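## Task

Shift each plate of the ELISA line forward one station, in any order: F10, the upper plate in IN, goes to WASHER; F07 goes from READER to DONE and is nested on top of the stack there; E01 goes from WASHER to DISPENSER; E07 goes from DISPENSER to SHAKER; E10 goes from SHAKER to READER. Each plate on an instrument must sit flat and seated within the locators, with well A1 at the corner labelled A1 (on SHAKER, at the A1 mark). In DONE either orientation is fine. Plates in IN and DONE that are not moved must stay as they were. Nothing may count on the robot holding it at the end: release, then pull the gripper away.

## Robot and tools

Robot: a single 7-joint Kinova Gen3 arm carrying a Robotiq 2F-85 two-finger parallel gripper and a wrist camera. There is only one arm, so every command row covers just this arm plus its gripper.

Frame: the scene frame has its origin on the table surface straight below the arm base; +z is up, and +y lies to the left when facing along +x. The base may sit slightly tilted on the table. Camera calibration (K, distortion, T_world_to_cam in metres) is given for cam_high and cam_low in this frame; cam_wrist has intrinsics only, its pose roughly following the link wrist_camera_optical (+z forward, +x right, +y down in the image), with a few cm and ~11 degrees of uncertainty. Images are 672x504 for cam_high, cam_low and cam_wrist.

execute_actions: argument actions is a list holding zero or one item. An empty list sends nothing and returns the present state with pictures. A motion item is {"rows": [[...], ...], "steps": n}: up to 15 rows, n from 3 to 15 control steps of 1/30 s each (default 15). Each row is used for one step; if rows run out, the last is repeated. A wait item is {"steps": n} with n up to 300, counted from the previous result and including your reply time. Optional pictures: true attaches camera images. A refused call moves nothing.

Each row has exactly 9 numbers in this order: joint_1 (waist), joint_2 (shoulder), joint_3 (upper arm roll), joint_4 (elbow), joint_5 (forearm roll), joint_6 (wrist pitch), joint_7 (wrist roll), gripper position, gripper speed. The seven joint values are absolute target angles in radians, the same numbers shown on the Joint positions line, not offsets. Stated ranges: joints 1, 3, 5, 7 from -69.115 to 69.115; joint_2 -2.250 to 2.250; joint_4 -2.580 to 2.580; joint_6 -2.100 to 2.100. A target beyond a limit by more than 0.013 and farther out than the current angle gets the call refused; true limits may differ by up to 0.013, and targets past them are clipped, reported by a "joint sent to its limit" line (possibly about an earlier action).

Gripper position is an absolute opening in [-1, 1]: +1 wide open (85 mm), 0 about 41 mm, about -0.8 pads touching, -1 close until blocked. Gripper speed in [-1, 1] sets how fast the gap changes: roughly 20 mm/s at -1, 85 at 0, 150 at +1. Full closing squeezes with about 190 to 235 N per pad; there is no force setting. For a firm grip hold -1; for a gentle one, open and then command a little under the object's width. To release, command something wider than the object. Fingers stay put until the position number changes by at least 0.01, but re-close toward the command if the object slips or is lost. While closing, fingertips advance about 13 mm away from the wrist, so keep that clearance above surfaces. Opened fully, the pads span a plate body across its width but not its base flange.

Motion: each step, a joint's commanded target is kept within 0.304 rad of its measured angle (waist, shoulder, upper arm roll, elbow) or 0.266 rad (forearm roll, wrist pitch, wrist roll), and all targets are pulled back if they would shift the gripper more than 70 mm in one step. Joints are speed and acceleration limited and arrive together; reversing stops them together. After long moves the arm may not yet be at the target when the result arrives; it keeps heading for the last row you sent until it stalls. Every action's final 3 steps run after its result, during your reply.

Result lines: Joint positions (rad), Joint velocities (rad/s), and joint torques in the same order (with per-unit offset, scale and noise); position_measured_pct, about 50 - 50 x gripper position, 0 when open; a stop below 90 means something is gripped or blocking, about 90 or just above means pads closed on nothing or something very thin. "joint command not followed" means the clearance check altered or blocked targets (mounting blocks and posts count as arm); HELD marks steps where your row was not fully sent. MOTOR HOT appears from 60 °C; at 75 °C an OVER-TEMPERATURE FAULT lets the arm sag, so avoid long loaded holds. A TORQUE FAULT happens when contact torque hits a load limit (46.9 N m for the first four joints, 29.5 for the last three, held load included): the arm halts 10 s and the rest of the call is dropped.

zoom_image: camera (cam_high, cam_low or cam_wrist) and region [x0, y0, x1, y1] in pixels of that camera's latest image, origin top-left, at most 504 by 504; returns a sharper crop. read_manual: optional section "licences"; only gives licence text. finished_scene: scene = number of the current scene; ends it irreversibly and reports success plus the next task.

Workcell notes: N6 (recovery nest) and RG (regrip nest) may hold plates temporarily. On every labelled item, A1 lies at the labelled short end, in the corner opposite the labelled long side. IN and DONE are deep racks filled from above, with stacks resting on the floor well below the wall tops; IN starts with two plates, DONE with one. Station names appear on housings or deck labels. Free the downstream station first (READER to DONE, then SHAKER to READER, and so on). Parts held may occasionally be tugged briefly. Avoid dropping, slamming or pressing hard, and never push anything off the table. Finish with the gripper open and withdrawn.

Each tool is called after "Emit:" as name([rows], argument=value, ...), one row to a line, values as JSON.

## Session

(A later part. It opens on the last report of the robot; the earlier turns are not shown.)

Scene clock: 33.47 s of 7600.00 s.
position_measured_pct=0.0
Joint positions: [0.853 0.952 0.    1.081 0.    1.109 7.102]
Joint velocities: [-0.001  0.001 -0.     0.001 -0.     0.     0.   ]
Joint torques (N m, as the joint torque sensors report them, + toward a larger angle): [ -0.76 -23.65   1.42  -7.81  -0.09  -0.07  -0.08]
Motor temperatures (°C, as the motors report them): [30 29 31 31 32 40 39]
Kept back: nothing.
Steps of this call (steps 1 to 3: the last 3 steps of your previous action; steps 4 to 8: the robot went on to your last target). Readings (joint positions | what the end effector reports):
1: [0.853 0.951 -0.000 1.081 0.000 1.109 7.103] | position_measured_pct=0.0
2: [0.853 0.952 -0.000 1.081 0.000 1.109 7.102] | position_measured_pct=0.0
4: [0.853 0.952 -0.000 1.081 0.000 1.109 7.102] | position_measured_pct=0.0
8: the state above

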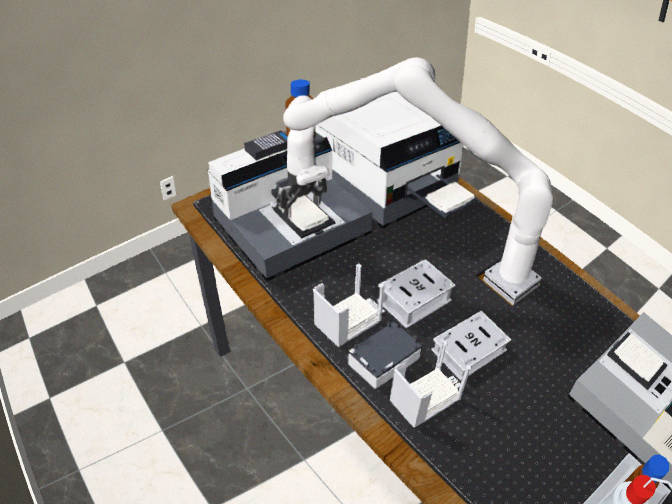

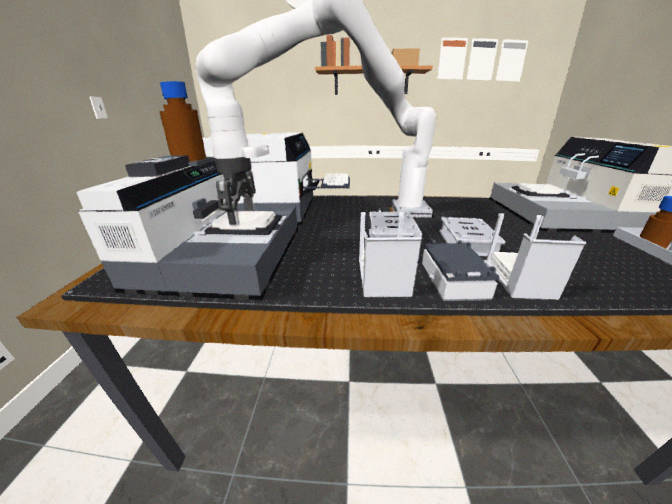

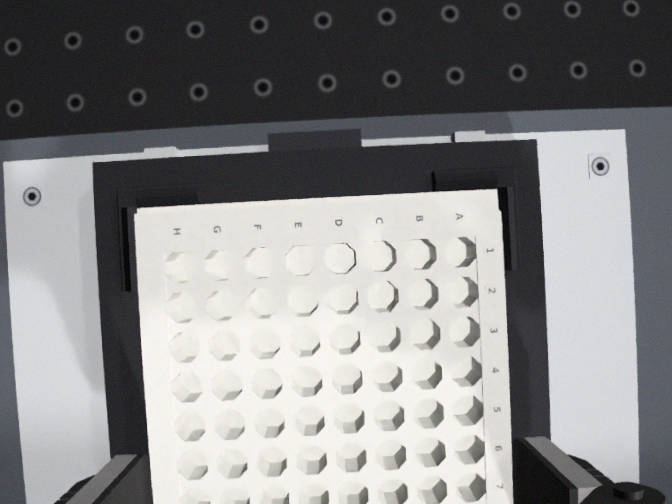

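Emit:
execute_actions([
  {"rows":[[0.8533,0.9517,0,1.0813,0,1.1086,7.1025,0.85,-1],[0.8533,0.9517,0,1.0813,0,1.1086,7.1025,0.85,-1],[0.8533,0.9517,0,1.0813,0,1.1086,7.1025,0.85,-1],[0.8533,0.9517,0,1.0813,0,1.1086,7.1025,0.85,-1],[0.8533,0.9517,0,1.0813,0,1.1086,7.1025,0.85,-1],[0.8533,0.9517,0,1.0813,0,1.1086,7.1025,0.85,-1],[0.8533,0.9517,0,1.0813,0,1.1086,7.1025,0.85,-1],[0.8533,0.9517,0,1.0813,0,1.1086,7.1025,0.85,-1],[0.8533,0.9507,0,1.0805,0,1.1104,7.1025,0.85,-1]],"steps":15},
])

Emit:
execute_actions([
  {"rows":[[0.8533,0.9492,0,1.0793,0,1.1131,7.1025,0.85,-1],[0.8533,0.9467,0,1.0773,0,1.1176,7.1025,0.85,-1],[0.8533,0.9442,0,1.0753,0,1.1221,7.1025,0.85,-1],[0.8533,0.9392,0,1.0711,0,1.1313,7.1025,0.85,-1],[0.8533,0.9342,0,1.0669,0,1.1405,7.1025,0.85,-1],[0.8533,0.92,0,1.053,0,1.1686,7.1025,0.85,-1],[0.8533,0.90,0,1.035,0,1.2066,7.1025,0.85,-1],[0.8533,0.87,0,1.02,0,1.2516,7.1025,0.85,-1],[0.8533,0.8308,0,1.0097,0,1.3011,7.1025,0.85,-1]],"steps":15},
])

Emit:
execute_actions([
  {"rows":[[0.8,0.68,0,1.3,0,1.1616,7.0,0.85,-1],[0.8,0.68,0,1.3,0,1.1616,7.0,0.85,-1],[0.8,0.68,0,1.3,0,1.1616,7.0,0.85,-1],[0.8,0.68,0,1.3,0,1.1616,7.0,0.85,-1],[0.8,0.68,0,1.3,0,1.1616,7.0,0.85,-1],[0.8,0.68,0,1.3,0,1.1616,7.0,0.85,-1],[0.8,0.68,0,1.3,0,1.1616,7.0,0.85,-1],[0.8,0.68,0,1.3,0,1.1616,7.0,0.85,-1],[-0.0547,0.545,0,1.596,0,1.0006,4.695,0.85,-1]],"steps":15},
])

Emit:
execute_actions([
  {"steps":70},
], pictures=true)

Scene clock: 34.27 s of 7600.00 s.
position_measured_pct=6.0
Joint positions: [0.853 0.951 0.    1.081 0.    1.11  7.103]
Joint velocities: [-0.     0.002 -0.001  0.001 -0.     0.003 -0.   ]
Joint torques (N m, as the joint torque sensors report them, + toward a larger angle): [ -0.67 -24.59   0.56  -8.1   -0.15  -0.02   0.18]
Motor temperatures (°C, as the motors report them): [30 29 31 31 32 40 39]
Steps of this call (steps 1 to 12: the robot went on to your last target; steps 13 to 24: the first 12 steps of this action). Readings (joint positions | what the end effector reports):
13: [0.853 0.952 -0.000 1.081 0.000 1.109 7.102] | position_measured_pct=0.0
14: [0.853 0.952 0.000 1.081 0.000 1.109 7.102] | position_measured_pct=0.0
16: [0.853 0.952 0.000 1.081 0.000 1.109 7.102] | position_measured_pct=1.2
20: [0.853 0.952 -0.000 1.081 0.000 1.109 7.103] | position_measured_pct=3.6
24: the state above

Scene clock: 34.77 s of 7600.00 s.
position_measured_pct=6.0
Joint positions: [ 0.853  0.849  0.     1.017 -0.     1.274  7.103]
Joint velocities: [ 0.001 -0.39   0.003 -0.198  0.     0.57   0.002]
Joint torques (N m, as the joint torque sensors report them, + toward a larger angle): [ -0.37 -16.57   0.72  -5.95   0.21  -0.3   -0.05]
Motor temperatures (°C, as the motors report them): [30 29 31 31 32 40 39]
Steps of this call (steps 1 to 3: the last 3 steps of your previous action; steps 4 to 15: the first 12 steps of this action). Readings (joint positions | what the end effector reports):
4: [0.853 0.950 -0.000 1.080 0.000 1.111 7.102] | position_measured_pct=6.0
5: [0.853 0.949 -0.000 1.080 0.000 1.113 7.102] | position_measured_pct=6.0
7: [0.853 0.945 -0.000 1.076 0.000 1.120 7.102] | position_measured_pct=6.0
11: [0.853 0.919 -0.000 1.054 0.000 1.170 7.102] | position_measured_pct=6.0
15: the state above

Scene clock: 35.27 s of 7600.00 s.
position_measured_pct=6.0
Joint positions: [0.773 0.687 0.003 1.274 0.002 1.16  6.981]
Joint velocities: [-0.701 -0.379  0.017  0.696  0.006 -0.45  -0.644]
Joint torques (N m, as the joint torque sensors report them, + toward a larger angle): [ -5.58 -20.88  -1.95  -7.68  -0.68  -0.09   0.08]
Motor temperatures (°C, as the motors report them): [30 29 31 31 32 40 39]
Steps of this call (steps 1 to 3: the last 3 steps of your previous action; steps 4 to 15: the first 12 steps of this action). Readings (joint positions | what the end effector reports):
4: [0.853 0.831 0.000 1.009 0.000 1.300 7.102] | position_measured_pct=6.0
5: [0.852 0.828 0.000 1.015 0.000 1.297 7.101] | position_measured_pct=6.0
7: [0.847 0.813 0.001 1.042 0.000 1.283 7.092] | position_measured_pct=6.0
11: [0.825 0.749 0.001 1.160 0.000 1.224 7.050] | position_measured_pct=6.0
15: the state above

Scene clock: 37.60 s of 7600.00 s.
position_measured_pct=6.0
Joint positions: [-0.055  0.545  0.     1.596  0.     1.001  4.695]
Joint velocities: [-0.     0.     0.    -0.     0.     0.001 -0.004]
Joint torques (N m, as the joint torque sensors report them, + toward a larger angle): [ -0.63 -17.92   0.72  -7.83   0.13  -0.13   0.12]
Motor temperatures (°C, as the motors report them): [30 29 31 31 32 40 39]
Kept back: nothing.
Steps of this call (steps 1 to 3: the last 3 steps of your previous action; steps 4 to 70: the robot went on to your last target). Readings (joint positions | what the end effector reports):
1: [0.747 0.675 0.003 1.298 0.002 1.145 6.960] | position_measured_pct=6.0
2: [0.720 0.663 0.002 1.323 0.001 1.131 6.937] | position_measured_pct=6.0
4: [0.668 0.642 0.001 1.371 0.000 1.108 6.892] | position_measured_pct=6.0
8: [0.561 0.611 0.001 1.447 0.000 1.072 6.799] | position_measured_pct=6.0
70: the state above

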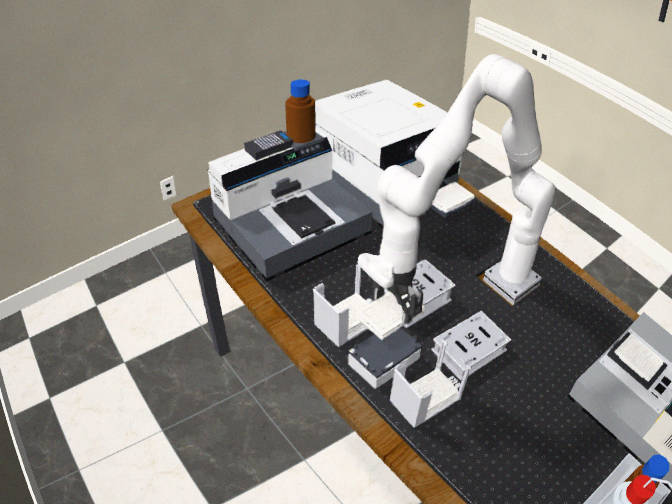

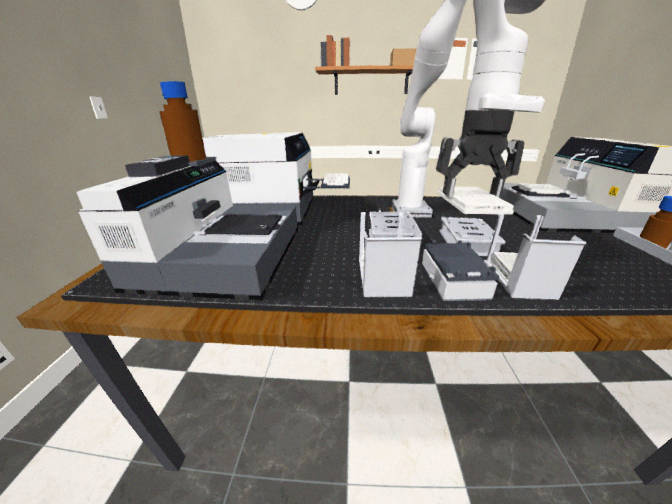

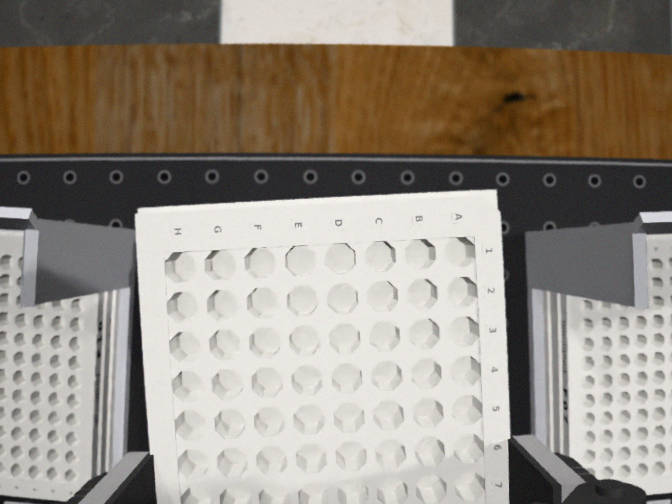

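Emit:
execute_actions([
  {"rows":[[-0.0555,0.602,0,1.645,0,0.8946,4.6942,0.85,-1],[-0.0555,0.602,0,1.645,0,0.8946,4.6942,0.85,-1],[-0.0555,0.602,0,1.645,0,0.8946,4.6942,0.85,-1],[-0.0555,0.6639,0,1.6843,0,0.7934,4.6942,0.85,-1],[-0.0555,0.6639,0,1.6843,0,0.7934,4.6942,0.85,-1],[-0.0555,0.6639,0,1.6843,0,0.7934,4.6942,0.85,-1],[-0.0555,0.6639,0,1.6843,0,0.7934,4.6942,0.85,-1],[-0.0555,0.6894,0,1.6961,0,0.7561,4.6942,0.85,-1],[-0.0555,0.6894,0,1.6961,0,0.7561,4.6942,0.85,-1],[-0.0555,0.702,0,1.701,0,0.7386,4.6942,0.85,-1],[-0.0555,0.7106,0,1.7043,0,0.7267,4.6942,0.85,-1]],"steps":15},
])

Emit:
execute_actions([
  {"steps":10},
], pictures=true)

Scene clock: 38.23 s of 7600.00 s.
position_measured_pct=6.0
Joint positions: [-0.055  0.697 -0.     1.699  0.     0.745  4.694]
Joint velocities: [-0.001  0.263 -0.     0.117  0.    -0.386  0.001]
Joint torques (N m, as the joint torque sensors report them, + toward a larger angle): [ -0.5  -20.97   0.71  -6.8    0.03  -0.03   0.06]
Motor temperatures (°C, as the motors report them): [30 29 31 31 32 40 39]
Steps of this call (steps 1 to 7: the robot went on to your last target; steps 8 to 19: the first 12 steps of this action). Readings (joint positions | what the end effector reports):
8: [-0.055 0.546 0.000 1.596 -0.000 0.999 4.695] | position_measured_pct=6.0
9: [-0.055 0.551 0.000 1.600 0.000 0.991 4.695] | position_measured_pct=6.0
11: [-0.055 0.578 0.000 1.621 0.000 0.944 4.695] | position_measured_pct=6.0
15: [-0.055 0.652 -0.000 1.675 -0.000 0.816 4.694] | position_measured_pct=6.0
19: the state above

Scene clock: 38.57 s of 7600.00 s.
position_measured_pct=6.0
Joint positions: [-0.056  0.71  -0.     1.704  0.     0.727  4.694]
Joint velocities: [ 0.     0.003 -0.    -0.001 -0.    -0.    -0.   ]
Joint torques (N m, as the joint torque sensors report them, + toward a larger angle): [ -0.29 -18.77   1.56  -6.47  -0.14  -0.57  -0.06]
Motor temperatures (°C, as the motors report them): [30 29 31 31 32 40 39]
Kept back: nothing.
Steps of this call (steps 1 to 3: the last 3 steps of your previous action; steps 4 to 10: the robot went on to your last target). Readings (joint positions | what the end effector reports):
1: [-0.056 0.704 -0.000 1.702 0.000 0.734 4.694] | position_measured_pct=6.0
2: [-0.056 0.707 -0.000 1.704 -0.000 0.729 4.694] | position_measured_pct=6.0
4: [-0.056 0.708 -0.000 1.704 -0.000 0.727 4.694] | position_measured_pct=6.0
8: [-0.056 0.710 0.000 1.704 0.000 0.727 4.694] | position_measured_pct=6.0
10: the state above

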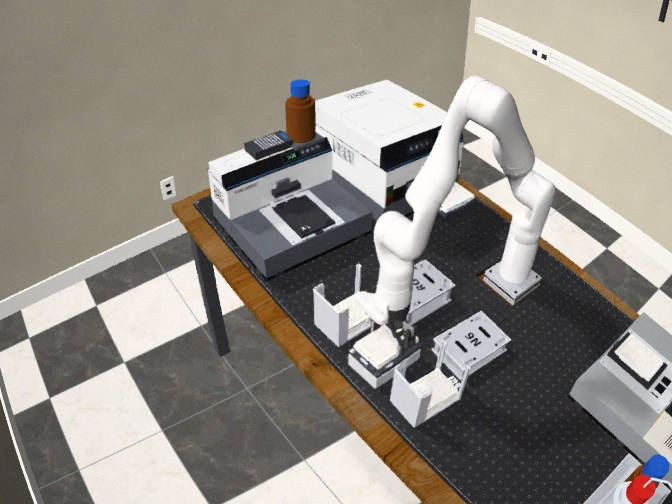

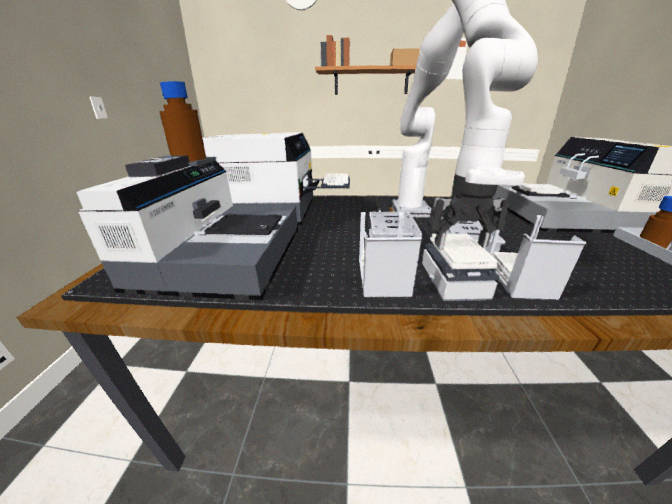

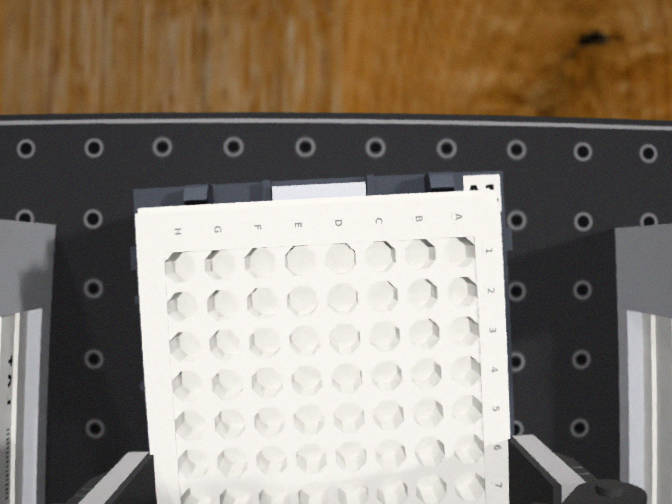

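Emit:
execute_actions([
  {"rows":[[-0.0555,0.7142,0,1.7056,0,0.7218,4.6942,0.85,-1],[-0.0555,0.716,0,1.7062,0,0.7194,4.6942,0.85,-1],[-0.0555,0.7178,0,1.7068,0,0.717,4.6942,0.85,-1],[-0.0555,0.7196,0,1.7074,0,0.7146,4.6942,0.85,-1],[-0.0555,0.7215,0,1.708,0,0.7121,4.6942,0.85,-1],[-0.0555,0.7233,0,1.7086,0,0.7097,4.6942,0.85,-1],[-0.0555,0.7251,0,1.7092,0,0.7073,4.6942,0.85,-1],[-0.0555,0.7269,0,1.7097,0,0.705,4.6942,0.85,-1],[-0.0555,0.7287,0,1.7103,0,0.7026,4.6942,0.85,-1],[-0.0555,0.7305,0,1.7109,0,0.7002,4.6942,0.85,-1],[-0.0555,0.7324,0,1.7114,0,0.6978,4.6942,0.85,-1],[-0.0555,0.7342,0,1.712,0,0.6954,4.6942,0.85,-1],[-0.0555,0.736,0,1.7125,0,0.6931,4.6942,0.85,-1]],"steps":15},
])

Emit:
execute_actions([
  {"steps":10},
])

Scene clock: 39.20 s of 7600.00 s.
position_measured_pct=6.0
Joint positions: [-0.055  0.731  0.     1.711  0.     0.699  4.694]
Joint velocities: [-0.001  0.055  0.001  0.016  0.    -0.072 -0.001]
Joint torques (N m, as the joint torque sensors report them, + toward a larger angle): [  0.12 -18.67   1.41  -5.42  -0.19  -0.17   0.21]
Motor temperatures (°C, as the motors report them): [30 29 31 31 32 40 39]
Steps of this call (steps 1 to 7: the robot went on to your last target; steps 8 to 19: the first 12 steps of this action). Readings (joint positions | what the end effector reports):
8: [-0.055 0.711 0.000 1.704 -0.000 0.726 4.694] | position_measured_pct=6.0
9: [-0.055 0.713 0.000 1.705 0.000 0.723 4.694] | position_measured_pct=6.0
11: [-0.055 0.717 0.000 1.706 0.000 0.718 4.694] | position_measured_pct=6.0
15: [-0.055 0.724 -0.000 1.709 -0.000 0.709 4.694] | position_measured_pct=6.0
19: the state above

Scene clock: 39.53 s of 7600.00 s.
position_measured_pct=6.0
Joint positions: [-0.055  0.735 -0.     1.712 -0.     0.693  4.694]
Joint velocities: [-0.001  0.001  0.002 -0.    -0.     0.     0.   ]
Joint torques (N m, as the joint torque sensors report them, + toward a larger angle): [  0.09 -18.39   1.21  -5.78  -0.14  -0.05   0.11]
Motor temperatures (°C, as the motors report them): [30 29 31 31 32 40 39]
Kept back: nothing.
Steps of this call (steps 1 to 3: the last 3 steps of your previous action; steps 4 to 10: the robot went on to your last target). Readings (joint positions | what the end effector reports):
1: [-0.055 0.733 0.000 1.712 0.000 0.697 4.694] | position_measured_pct=6.0
2: [-0.056 0.735 -0.000 1.712 0.000 0.695 4.694] | position_measured_pct=6.0
4: [-0.055 0.735 -0.000 1.712 -0.000 0.694 4.694] | position_measured_pct=6.0
8: [-0.055 0.735 -0.000 1.712 -0.000 0.693 4.694] | position_measured_pct=6.0
10: the state above

Emit:
execute_actions([
  {"rows":[[-0.0555,0.7378,0,1.713,0,0.6908,4.6942,0.85,-1]],"steps":10},
])

Emit:
execute_actions([
  {"rows":[[-0.0555,0.736,0,1.7125,0,0.6931,4.6942,1,-0.6]],"steps":13},
], pictures=true)

Emit:
zoom_image(camera="cam_high", region=[572, 310, 672, 410])

Emit:
zoom_image(camera="cam_low", region=[490, 145, 610, 215])

Scene clock: 39.93 s of 7600.00 s.
position_measured_pct=6.0
Joint positions: [-0.055  0.735 -0.     1.713 -0.     0.692  4.694]
Joint velocities: [-0.002 -0.    -0.001  0.    -0.    -0.     0.002]
Joint torques (N m, as the joint torque sensors report them, + toward a larger angle): [ -0.14 -16.65   1.07  -5.94  -0.07  -0.74  -0.09]
Motor temperatures (°C, as the motors report them): [30 29 31 31 32 40 39]
Steps of this call (steps 1 to 5: the robot went on to your last target; steps 6 to 12: the first 7 steps of this action). Readings (joint positions | what the end effector reports):
6: [-0.055 0.735 -0.000 1.712 -0.000 0.693 4.694] | position_measured_pct=6.0
7: [-0.055 0.736 -0.000 1.712 -0.000 0.692 4.694] | position_measured_pct=6.0
9: [-0.055 0.735 -0.000 1.713 -0.000 0.692 4.694] | position_measured_pct=6.0
12: the state above

Scene clock: 40.37 s of 7600.00 s.
position_measured_pct=0.0
Joint positions: [-0.055  0.736 -0.     1.713 -0.     0.693  4.694]
Joint velocities: [-0.001  0.001  0.001  0.    -0.     0.     0.002]
Joint torques (N m, as the joint torque sensors report them, + toward a larger angle): [ -0.41 -18.65   1.27  -6.27   0.13   0.01   0.25]
Motor temperatures (°C, as the motors report them): [30 29 31 31 32 40 39]
Steps of this call (steps 1 to 3: the last 3 steps of your previous action; steps 4 to 13: the first 10 steps of this action). Readings (joint positions | what the end effector reports):
4: [-0.055 0.735 -0.000 1.713 -0.000 0.692 4.694] | position_measured_pct=6.0
5: [-0.055 0.734 -0.000 1.713 -0.000 0.693 4.694] | position_measured_pct=6.0
7: [-0.055 0.735 0.000 1.713 -0.000 0.693 4.694] | position_measured_pct=3.6
11: [-0.055 0.736 -0.000 1.713 -0.000 0.693 4.694] | position_measured_pct=0.4
13: the state above

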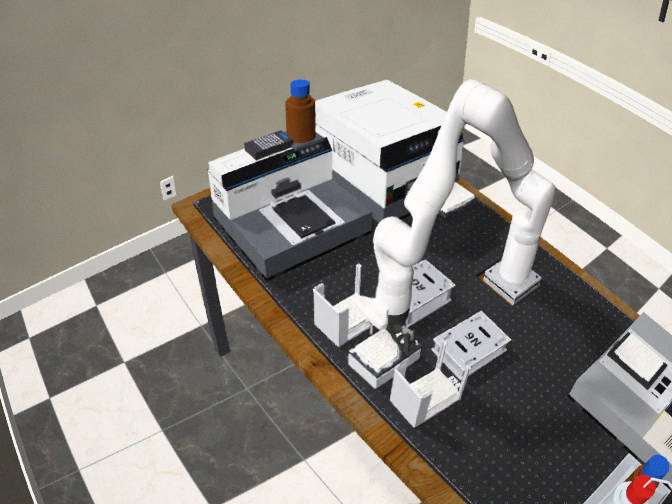

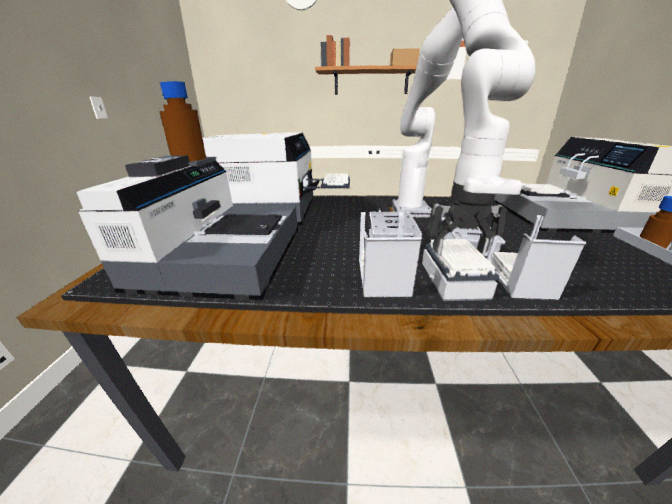

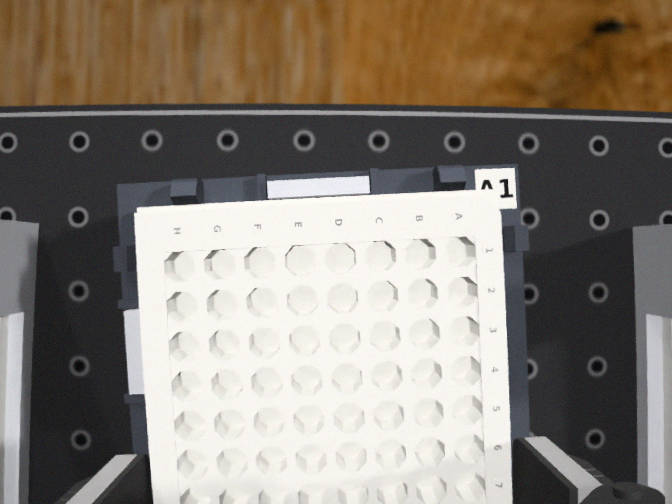

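Region (572, 310, 672, 410) of cam_high's 672x504 image, scaled by 5.040, with more detail than that image has.

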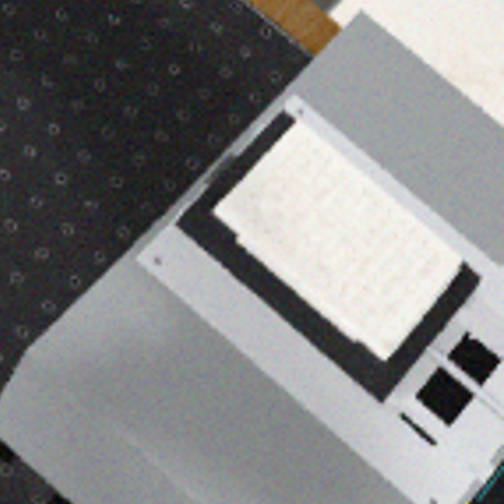

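Region (490, 145, 610, 215) of cam_low's 672x504 image, scaled by 4.200, with more detail than that image has; it fills the top 294 rows of this view, and the rest is white.

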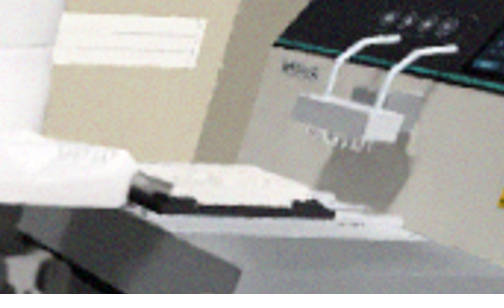

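Emit:
execute_actions([
  {"rows":[[-0.0555,0.7142,0,1.7056,0,0.7218,4.6942,1,0],[-0.0555,0.6894,0,1.6961,0,0.7561,4.6942,1,0],[-0.0555,0.6639,0,1.6843,0,0.7934,4.6942,1,0],[-0.0555,0.5294,0,1.6247,0,0.9875,4.6942,1,0]],"steps":13},
])

Emit:
execute_actions([
  {"rows":[[-1.58,0.5294,0,1.6247,0,0.9875,4.703,1,0]],"steps":15},
])

Emit:
execute_actions([
  {"steps":70},
], pictures=true)

Scene clock: 40.83 s of 7600.00 s.
position_measured_pct=0.0
Joint positions: [-0.056  0.562  0.     1.639  0.     0.939  4.694]
Joint velocities: [ 0.    -0.499  0.001 -0.256  0.     0.795  0.001]
Joint torques (N m, as the joint torque sensors report them, + toward a larger angle): [ -0.43 -12.63   1.07  -5.12   0.06  -0.2   -0.11]
Motor temperatures (°C, as the motors report them): [30 29 31 31 32 40 39]
Steps of this call (steps 1 to 3: the last 3 steps of your previous action; step 4: the robot went on to your last target; steps 5 to 14: the first 10 steps of this action). Readings (joint positions | what the end effector reports):
5: [-0.055 0.735 -0.000 1.712 0.000 0.694 4.694] | position_measured_pct=0.0
6: [-0.056 0.730 -0.000 1.711 0.000 0.700 4.694] | position_measured_pct=0.0
8: [-0.056 0.702 -0.000 1.703 -0.000 0.734 4.694] | position_measured_pct=0.0
12: [-0.056 0.604 -0.000 1.660 0.000 0.874 4.694] | position_measured_pct=0.0
14: the state above

Scene clock: 41.33 s of 7600.00 s.
position_measured_pct=0.0
Joint positions: [-0.319  0.531  0.001  1.624  0.     0.987  4.7  ]
Joint velocities: [-0.889 -0.003 -0.    -0.001 -0.     0.001  0.014]
Joint torques (N m, as the joint torque sensors report them, + toward a larger angle): [ -0.14 -16.91   0.91  -6.74   0.28  -0.35  -0.01]
Motor temperatures (°C, as the motors report them): [30 29 31 31 32 40 39]
Steps of this call (steps 1 to 3: the last 3 steps of your previous action; steps 4 to 15: the first 12 steps of this action). Readings (joint positions | what the end effector reports):
4: [-0.056 0.534 0.000 1.624 0.000 0.986 4.694] | position_measured_pct=0.0
5: [-0.062 0.534 0.002 1.625 0.001 0.987 4.694] | position_measured_pct=0.0
7: [-0.091 0.533 0.003 1.625 0.001 0.987 4.695] | position_measured_pct=0.0
11: [-0.201 0.532 0.001 1.624 0.000 0.987 4.698] | position_measured_pct=0.0
15: the state above

Scene clock: 43.67 s of 7600.00 s.
position_measured_pct=0.0
Joint positions: [-1.58   0.529 -0.     1.625  0.     0.987  4.703]
Joint velocities: [-0.002 -0.001  0.001  0.     0.    -0.001  0.001]
Joint torques (N m, as the joint torque sensors report them, + toward a larger angle): [ -0.17 -17.68   1.17  -7.79   0.05  -0.08  -0.14]
Motor temperatures (°C, as the motors report them): [30 29 31 31 32 40 39]
Kept back: nothing.
Steps of this call (steps 1 to 3: the last 3 steps of your previous action; steps 4 to 60: the robot went on to your last target; steps 61 to 70: nothing new was sent). Readings (joint positions | what the end effector reports):
1: [-0.348 0.531 0.001 1.624 0.000 0.987 4.700] | position_measured_pct=0.0
2: [-0.378 0.531 0.001 1.624 0.000 0.987 4.700] | position_measured_pct=0.0
4: [-0.437 0.531 0.001 1.624 0.000 0.987 4.701] | position_measured_pct=0.0
8: [-0.556 0.530 0.000 1.624 0.000 0.987 4.702] | position_measured_pct=0.0
70: the state above
The arm was judged still, so your last target was given up. Only a new action makes it travel on or press farther. Fingers that are still opening or closing keep moving.

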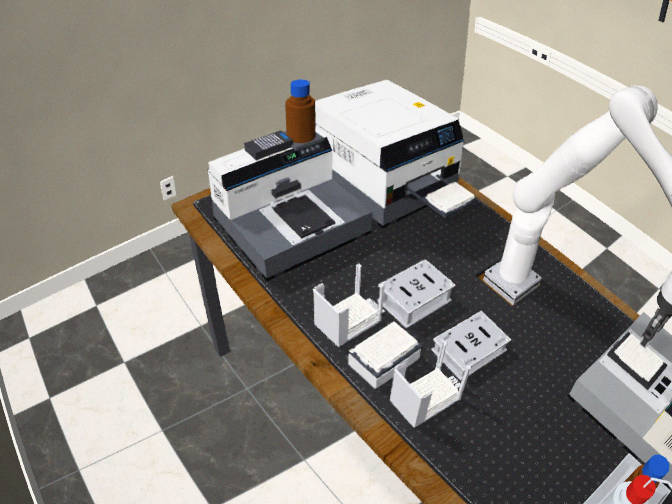

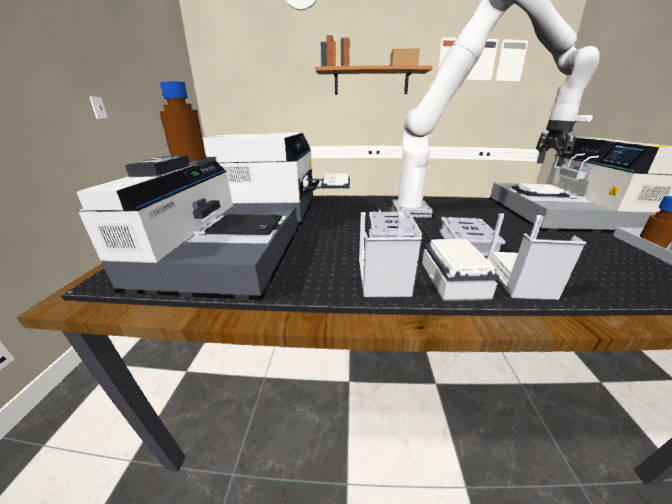

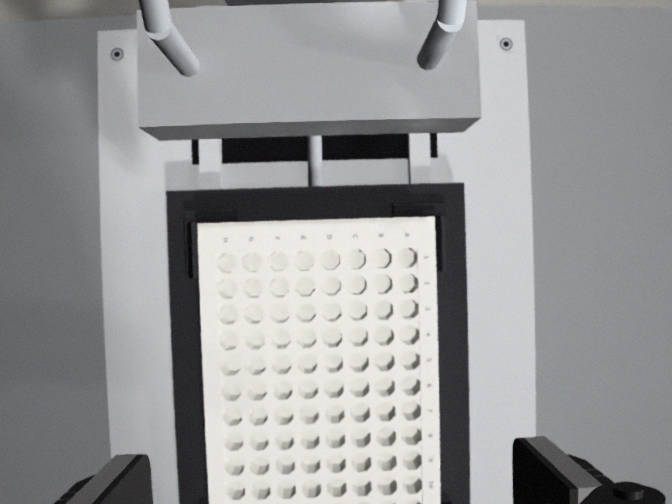

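Emit:
execute_actions([
  {"rows":[[-1.5863,0.6236,0,1.707,0,0.811,4.6699,1,0]],"steps":15},
])

Emit:
execute_actions([
  {"steps":10},
], pictures=true)

Scene clock: 44.23 s of 7600.00 s.
position_measured_pct=0.0
Joint positions: [-1.586  0.622 -0.     1.707  0.     0.811  4.67 ]
Joint velocities: [-0.001  0.014  0.001  0.002  0.    -0.005  0.001]
Joint torques (N m, as the joint torque sensors report them, + toward a larger angle): [ -0.2  -17.62   1.31  -6.36  -0.04   0.09  -0.19]
Motor temperatures (°C, as the motors report them): [30 29 31 31 32 40 39]
Steps of this call (steps 1 to 5: nothing new was sent; steps 6 to 17: the first 12 steps of this action). Readings (joint positions | what the end effector reports):
6: [-1.580 0.530 0.000 1.625 0.000 0.986 4.703] | position_measured_pct=0.0
7: [-1.580 0.535 0.000 1.629 0.000 0.978 4.701] | position_measured_pct=0.0
9: [-1.582 0.562 0.000 1.650 0.000 0.930 4.692] | position_measured_pct=0.0
13: [-1.586 0.619 -0.000 1.704 -0.000 0.819 4.671] | position_measured_pct=0.0
17: the state above

Scene clock: 44.57 s of 7600.00 s.
position_measured_pct=0.0
Joint positions: [-1.586  0.624 -0.     1.707 -0.     0.811  4.67 ]
Joint velocities: [0.001 0.001 0.    0.001 0.    0.    0.001]
Joint torques (N m, as the joint torque sensors report them, + toward a larger angle): [ -0.63 -18.2    1.3   -6.26   0.05  -0.18  -0.29]
Motor temperatures (°C, as the motors report them): [30 29 31 31 32 40 39]
Kept back: nothing.
Steps of this call (steps 1 to 3: the last 3 steps of your previous action; steps 4 to 10: the robot went on to your last target). Readings (joint positions | what the end effector reports):
1: [-1.586 0.622 -0.000 1.707 0.000 0.811 4.670] | position_measured_pct=0.0
2: [-1.586 0.623 0.000 1.707 0.000 0.811 4.670] | position_measured_pct=0.0
4: [-1.586 0.623 -0.000 1.707 -0.000 0.811 4.670] | position_measured_pct=0.0
8: [-1.586 0.623 -0.000 1.707 -0.000 0.811 4.670] | position_measured_pct=0.0
10: the state above

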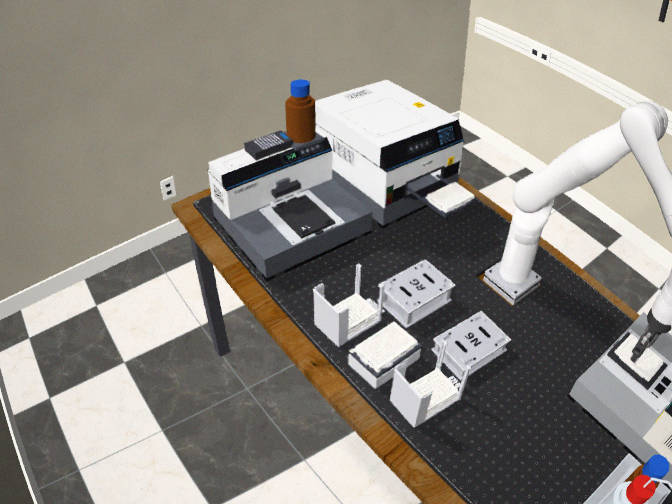

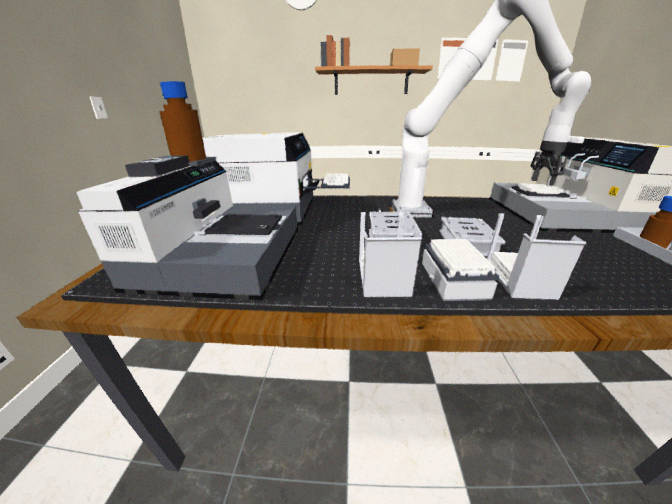

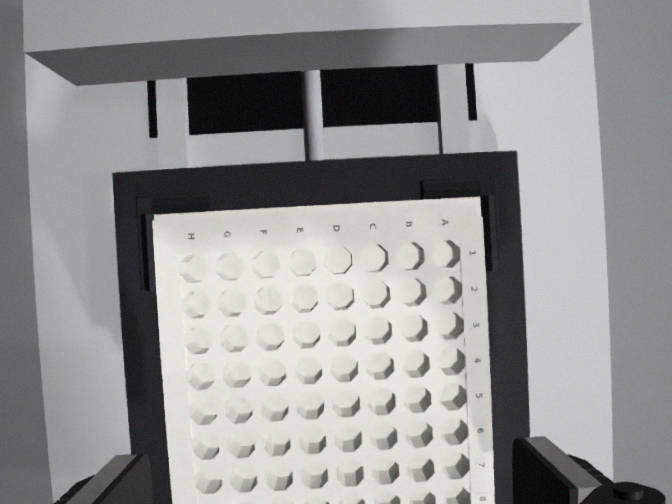

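Emit:
execute_actions([
  {"rows":[[-1.5865,0.6271,0,1.7089,0,0.8056,4.67,1,0],[-1.5865,0.6306,0,1.7108,0,0.8002,4.67,1,0],[-1.5865,0.6341,0,1.7127,0,0.7948,4.67,1,0],[-1.5865,0.6376,0,1.7146,0,0.7894,4.67,1,0],[-1.5865,0.6411,0,1.7164,0,0.7841,4.67,1,0],[-1.5865,0.6446,0,1.7182,0,0.7788,4.67,1,0],[-1.5865,0.6481,0,1.72,0,0.7735,4.67,1,0],[-1.5865,0.6516,0,1.7218,0,0.7682,4.67,1,0]],"steps":15},
])

Emit:
execute_actions([
  {"steps":6},
], pictures=true)

Scene clock: 45.10 s of 7600.00 s.
position_measured_pct=0.0
Joint positions: [-1.587  0.651 -0.     1.722 -0.     0.768  4.67 ]
Joint velocities: [-0.001  0.006 -0.    -0.001  0.    -0.007  0.001]
Joint torques (N m, as the joint torque sensors report them, + toward a larger angle): [ -1.02 -18.41   0.74  -6.29   0.13  -0.17  -0.02]
Motor temperatures (°C, as the motors report them): [30 29 31 31 32 40 39]
Steps of this call (steps 1 to 4: the robot went on to your last target; steps 5 to 16: the first 12 steps of this action). Readings (joint positions | what the end effector reports):
5: [-1.586 0.624 0.000 1.707 0.000 0.810 4.670] | position_measured_pct=0.0
6: [-1.586 0.626 0.000 1.708 0.000 0.807 4.670] | position_measured_pct=0.0
8: [-1.586 0.633 0.000 1.711 -0.000 0.798 4.670] | position_measured_pct=0.0
12: [-1.586 0.646 -0.000 1.719 -0.000 0.777 4.670] | position_measured_pct=0.0
16: the state above

Scene clock: 45.30 s of 7600.00 s.
position_measured_pct=0.0
Joint positions: [-1.587  0.651  0.     1.722  0.     0.768  4.67 ]
Joint velocities: [ 0.     0.001  0.001  0.    -0.001 -0.    -0.003]
Joint torques (N m, as the joint torque sensors report them, + toward a larger angle): [ -0.49 -18.24   0.74  -6.12   0.17  -0.13  -0.21]
Motor temperatures (°C, as the motors report them): [30 29 31 31 32 40 39]
Kept back: nothing.
Steps of this call (steps 1 to 3: the last 3 steps of your previous action; steps 4 to 6: the robot went on to your last target). Readings (joint positions | what the end effector reports):
1: [-1.587 0.651 -0.000 1.722 -0.000 0.768 4.670] | position_measured_pct=0.0
2: [-1.587 0.651 -0.000 1.722 0.000 0.768 4.670] | position_measured_pct=0.0
4: [-1.587 0.651 -0.000 1.722 0.000 0.768 4.670] | position_measured_pct=0.0
6: the state above

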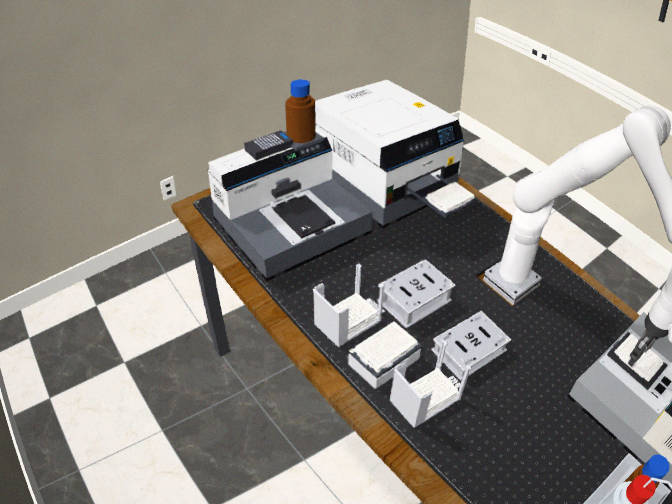

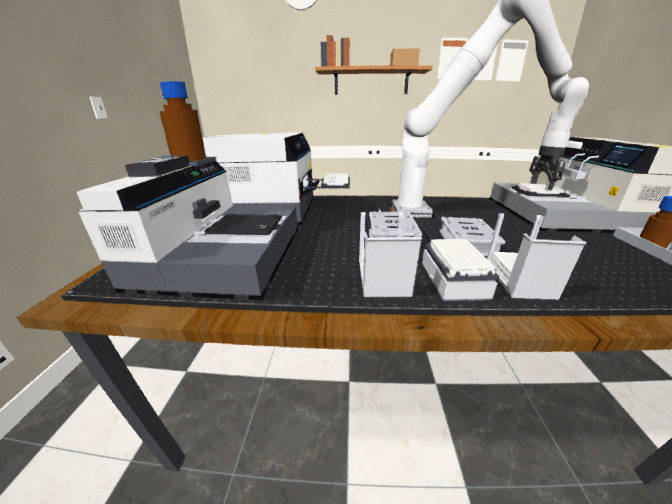

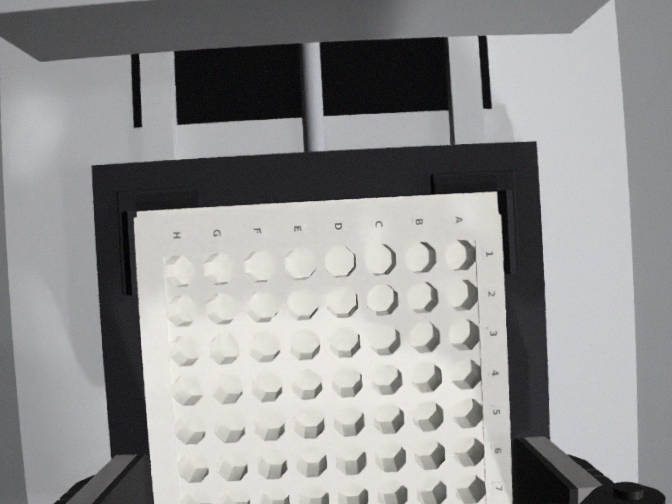

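Emit:
execute_actions([
  {"rows":[[-1.5865,0.6505,0,1.7244,0,0.7667,4.67,1,0],[-1.5865,0.6505,0,1.7244,0,0.7667,4.67,1,0],[-1.5865,0.6505,0,1.7244,0,0.7667,4.67,0.85,-1],[-1.5865,0.6505,0,1.7244,0,0.7667,4.67,0.85,-1],[-1.5865,0.6505,0,1.7244,0,0.7667,4.67,0.85,-1],[-1.5865,0.6505,0,1.7244,0,0.7667,4.67,0.85,-1],[-1.5865,0.6505,0,1.7244,0,0.7667,4.67,0.85,-1],[-1.5865,0.6505,0,1.7244,0,0.7667,4.67,0.85,-1],[-1.5865,0.6505,0,1.7244,0,0.7667,4.67,0.85,-1],[-1.5865,0.6505,0,1.7244,0,0.7667,4.67,0.85,-1],[-1.5865,0.6491,0,1.7237,0,0.7688,4.67,0.85,-1]],"steps":15},
])

Emit:
execute_actions([
  {"rows":[[-1.5865,0.6491,0,1.7237,0,0.7688,4.67,0.85,-1],[-1.5865,0.6491,0,1.7237,0,0.7688,4.67,0.85,-1],[-1.5865,0.647,0,1.7226,0,0.772,4.67,0.85,-1],[-1.5865,0.6435,0,1.7208,0,0.7773,4.67,0.85,-1],[-1.5865,0.64,0,1.719,0,0.7826,4.67,0.85,-1],[-1.5865,0.633,0,1.7153,0,0.7933,4.67,0.85,-1],[-1.5865,0.6225,0,1.7096,0,0.8095,4.67,0.85,-1],[-1.5865,0.59,0,1.71,0,0.8416,4.67,0.85,-1],[-1.5865,0.54,0,1.72,0,0.8816,4.67,0.85,-1],[-1.5865,0.48,0,1.74,0,0.9216,4.67,0.85,-1],[-1.5865,0.42,0,1.78,0,0.9416,4.67,0.85,-1],[-1.5865,0.34,0,1.9,0,0.9016,4.67,0.85,-1]],"steps":15},
])

Emit:
execute_actions([
  {"rows":[[-1.5865,0.34,0,1.9,0,0.9016,4.67,0.85,-1],[-1.5865,0.34,0,1.9,0,0.9016,4.67,0.85,-1],[-1.5865,0.34,0,1.9,0,0.9016,4.67,0.85,-1],[0.8533,0.34,0,1.9,0,0.9016,7.1025,0.85,-1]],"steps":15},
], pictures=true)

Emit:
execute_actions([
  {"steps":58},
])

Scene clock: 46.13 s of 7600.00 s.
position_measured_pct=4.8
Joint positions: [-1.587  0.649 -0.     1.724  0.     0.768  4.67 ]
Joint velocities: [-0.    -0.014  0.001 -0.008 -0.     0.015  0.   ]
Joint torques (N m, as the joint torque sensors report them, + toward a larger angle): [ -0.24 -17.65   0.82  -6.17  -0.04   0.02  -0.14]
Motor temperatures (°C, as the motors report them): [30 29 31 31 32 40 39]
Steps of this call (steps 1 to 13: the robot went on to your last target; steps 14 to 25: the first 12 steps of this action). Readings (joint positions | what the end effector reports):
14: [-1.587 0.651 -0.000 1.722 0.000 0.768 4.670] | position_measured_pct=0.0
15: [-1.587 0.651 -0.000 1.723 -0.000 0.767 4.670] | position_measured_pct=0.0
17: [-1.586 0.651 0.000 1.724 -0.000 0.767 4.670] | position_measured_pct=0.0
21: [-1.586 0.651 0.000 1.724 0.000 0.767 4.670] | position_measured_pct=2.4
25: the state above

Scene clock: 46.63 s of 7600.00 s.
position_measured_pct=6.0
Joint positions: [-1.587  0.544 -0.     1.718 -0.     0.868  4.67 ]
Joint velocities: [ 0.    -0.95  -0.001  0.148 -0.001  0.525  0.001]
Joint torques (N m, as the joint torque sensors report them, + toward a larger angle): [ -0.3  -21.57   0.85  -6.96   0.14  -0.21   0.09]
Motor temperatures (°C, as the motors report them): [30 29 31 31 32 40 39]
Steps of this call (steps 1 to 3: the last 3 steps of your previous action; steps 4 to 15: the first 12 steps of this action). Readings (joint positions | what the end effector reports):
4: [-1.587 0.649 -0.000 1.724 -0.000 0.769 4.670] | position_measured_pct=6.0
5: [-1.587 0.649 -0.000 1.724 -0.000 0.769 4.670] | position_measured_pct=6.0
7: [-1.587 0.647 -0.000 1.723 0.000 0.771 4.670] | position_measured_pct=6.0
11: [-1.587 0.629 -0.000 1.715 0.000 0.797 4.670] | position_measured_pct=6.0
15: the state above

Scene clock: 47.13 s of 7600.00 s.
position_measured_pct=6.0
Joint positions: [-1.405  0.35  -0.001  1.898 -0.     0.901  4.826]
Joint velocities: [ 0.997 -0.032  0.016  0.003  0.006  0.002  0.876]
Joint torques (N m, as the joint torque sensors report them, + toward a larger angle): [ -0.38 -14.13   0.47  -6.9   -0.13  -0.14   0.32]
Motor temperatures (°C, as the motors report them): [30 29 31 31 32 40 39]
Steps of this call (steps 1 to 3: the last 3 steps of your previous action; steps 4 to 15: the first 12 steps of this action). Readings (joint positions | what the end effector reports):
4: [-1.587 0.429 0.000 1.776 0.000 0.893 4.670] | position_measured_pct=6.0
5: [-1.587 0.406 -0.000 1.804 0.000 0.895 4.670] | position_measured_pct=6.0
7: [-1.586 0.372 -0.000 1.857 -0.000 0.900 4.671] | position_measured_pct=6.0
11: [-1.532 0.355 -0.002 1.898 -0.001 0.901 4.716] | position_measured_pct=6.0
15: the state above

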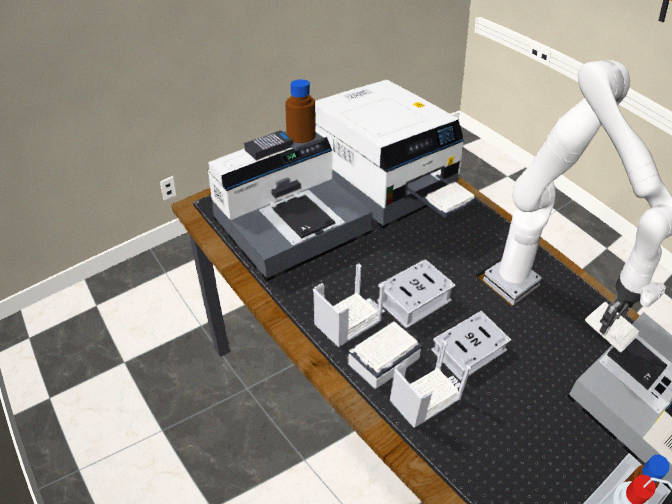

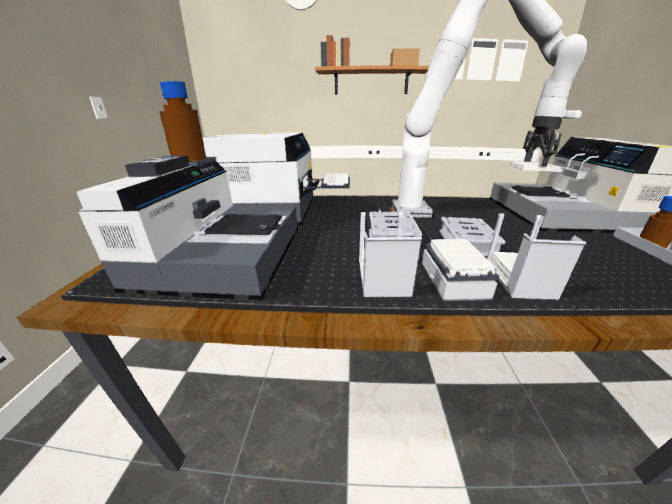

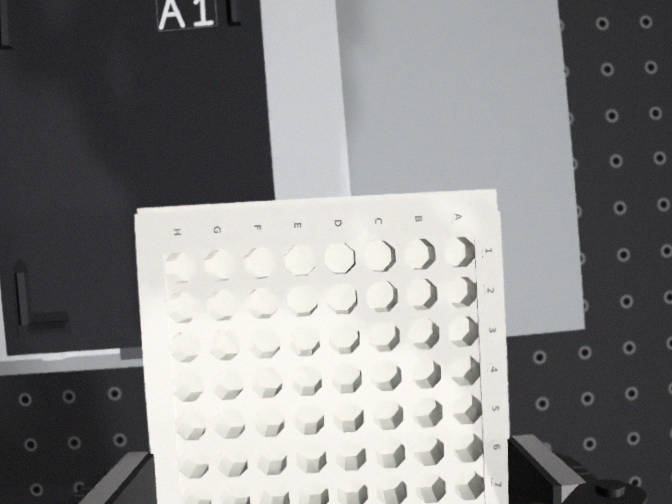

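Scene clock: 49.07 s of 7600.00 s.
position_measured_pct=6.0
Joint positions: [0.572 0.341 0.    1.899 0.    0.901 6.561]
Joint velocities: [ 1.023 -0.001 -0.001  0.001  0.    -0.     0.895]
Joint torques (N m, as the joint torque sensors report them, + toward a larger angle): [ -0.1  -13.41   0.97  -6.95   0.07   0.17  -0.37]
Motor temperatures (°C, as the motors report them): [30 29 31 31 32 40 39]
Kept back: nothing.
Steps of this call (steps 1 to 3: the last 3 steps of your previous action; steps 4 to 58: the robot went on to your last target). Readings (joint positions | what the end effector reports):
1: [-1.371 0.348 -0.001 1.898 -0.000 0.901 4.856] | position_measured_pct=6.0
2: [-1.338 0.347 -0.001 1.898 -0.000 0.901 4.885] | position_measured_pct=6.0
4: [-1.270 0.346 -0.001 1.898 -0.000 0.901 4.945] | position_measured_pct=6.0
8: [-1.134 0.344 -0.000 1.899 -0.000 0.901 5.064] | position_measured_pct=6.0
58: the state above


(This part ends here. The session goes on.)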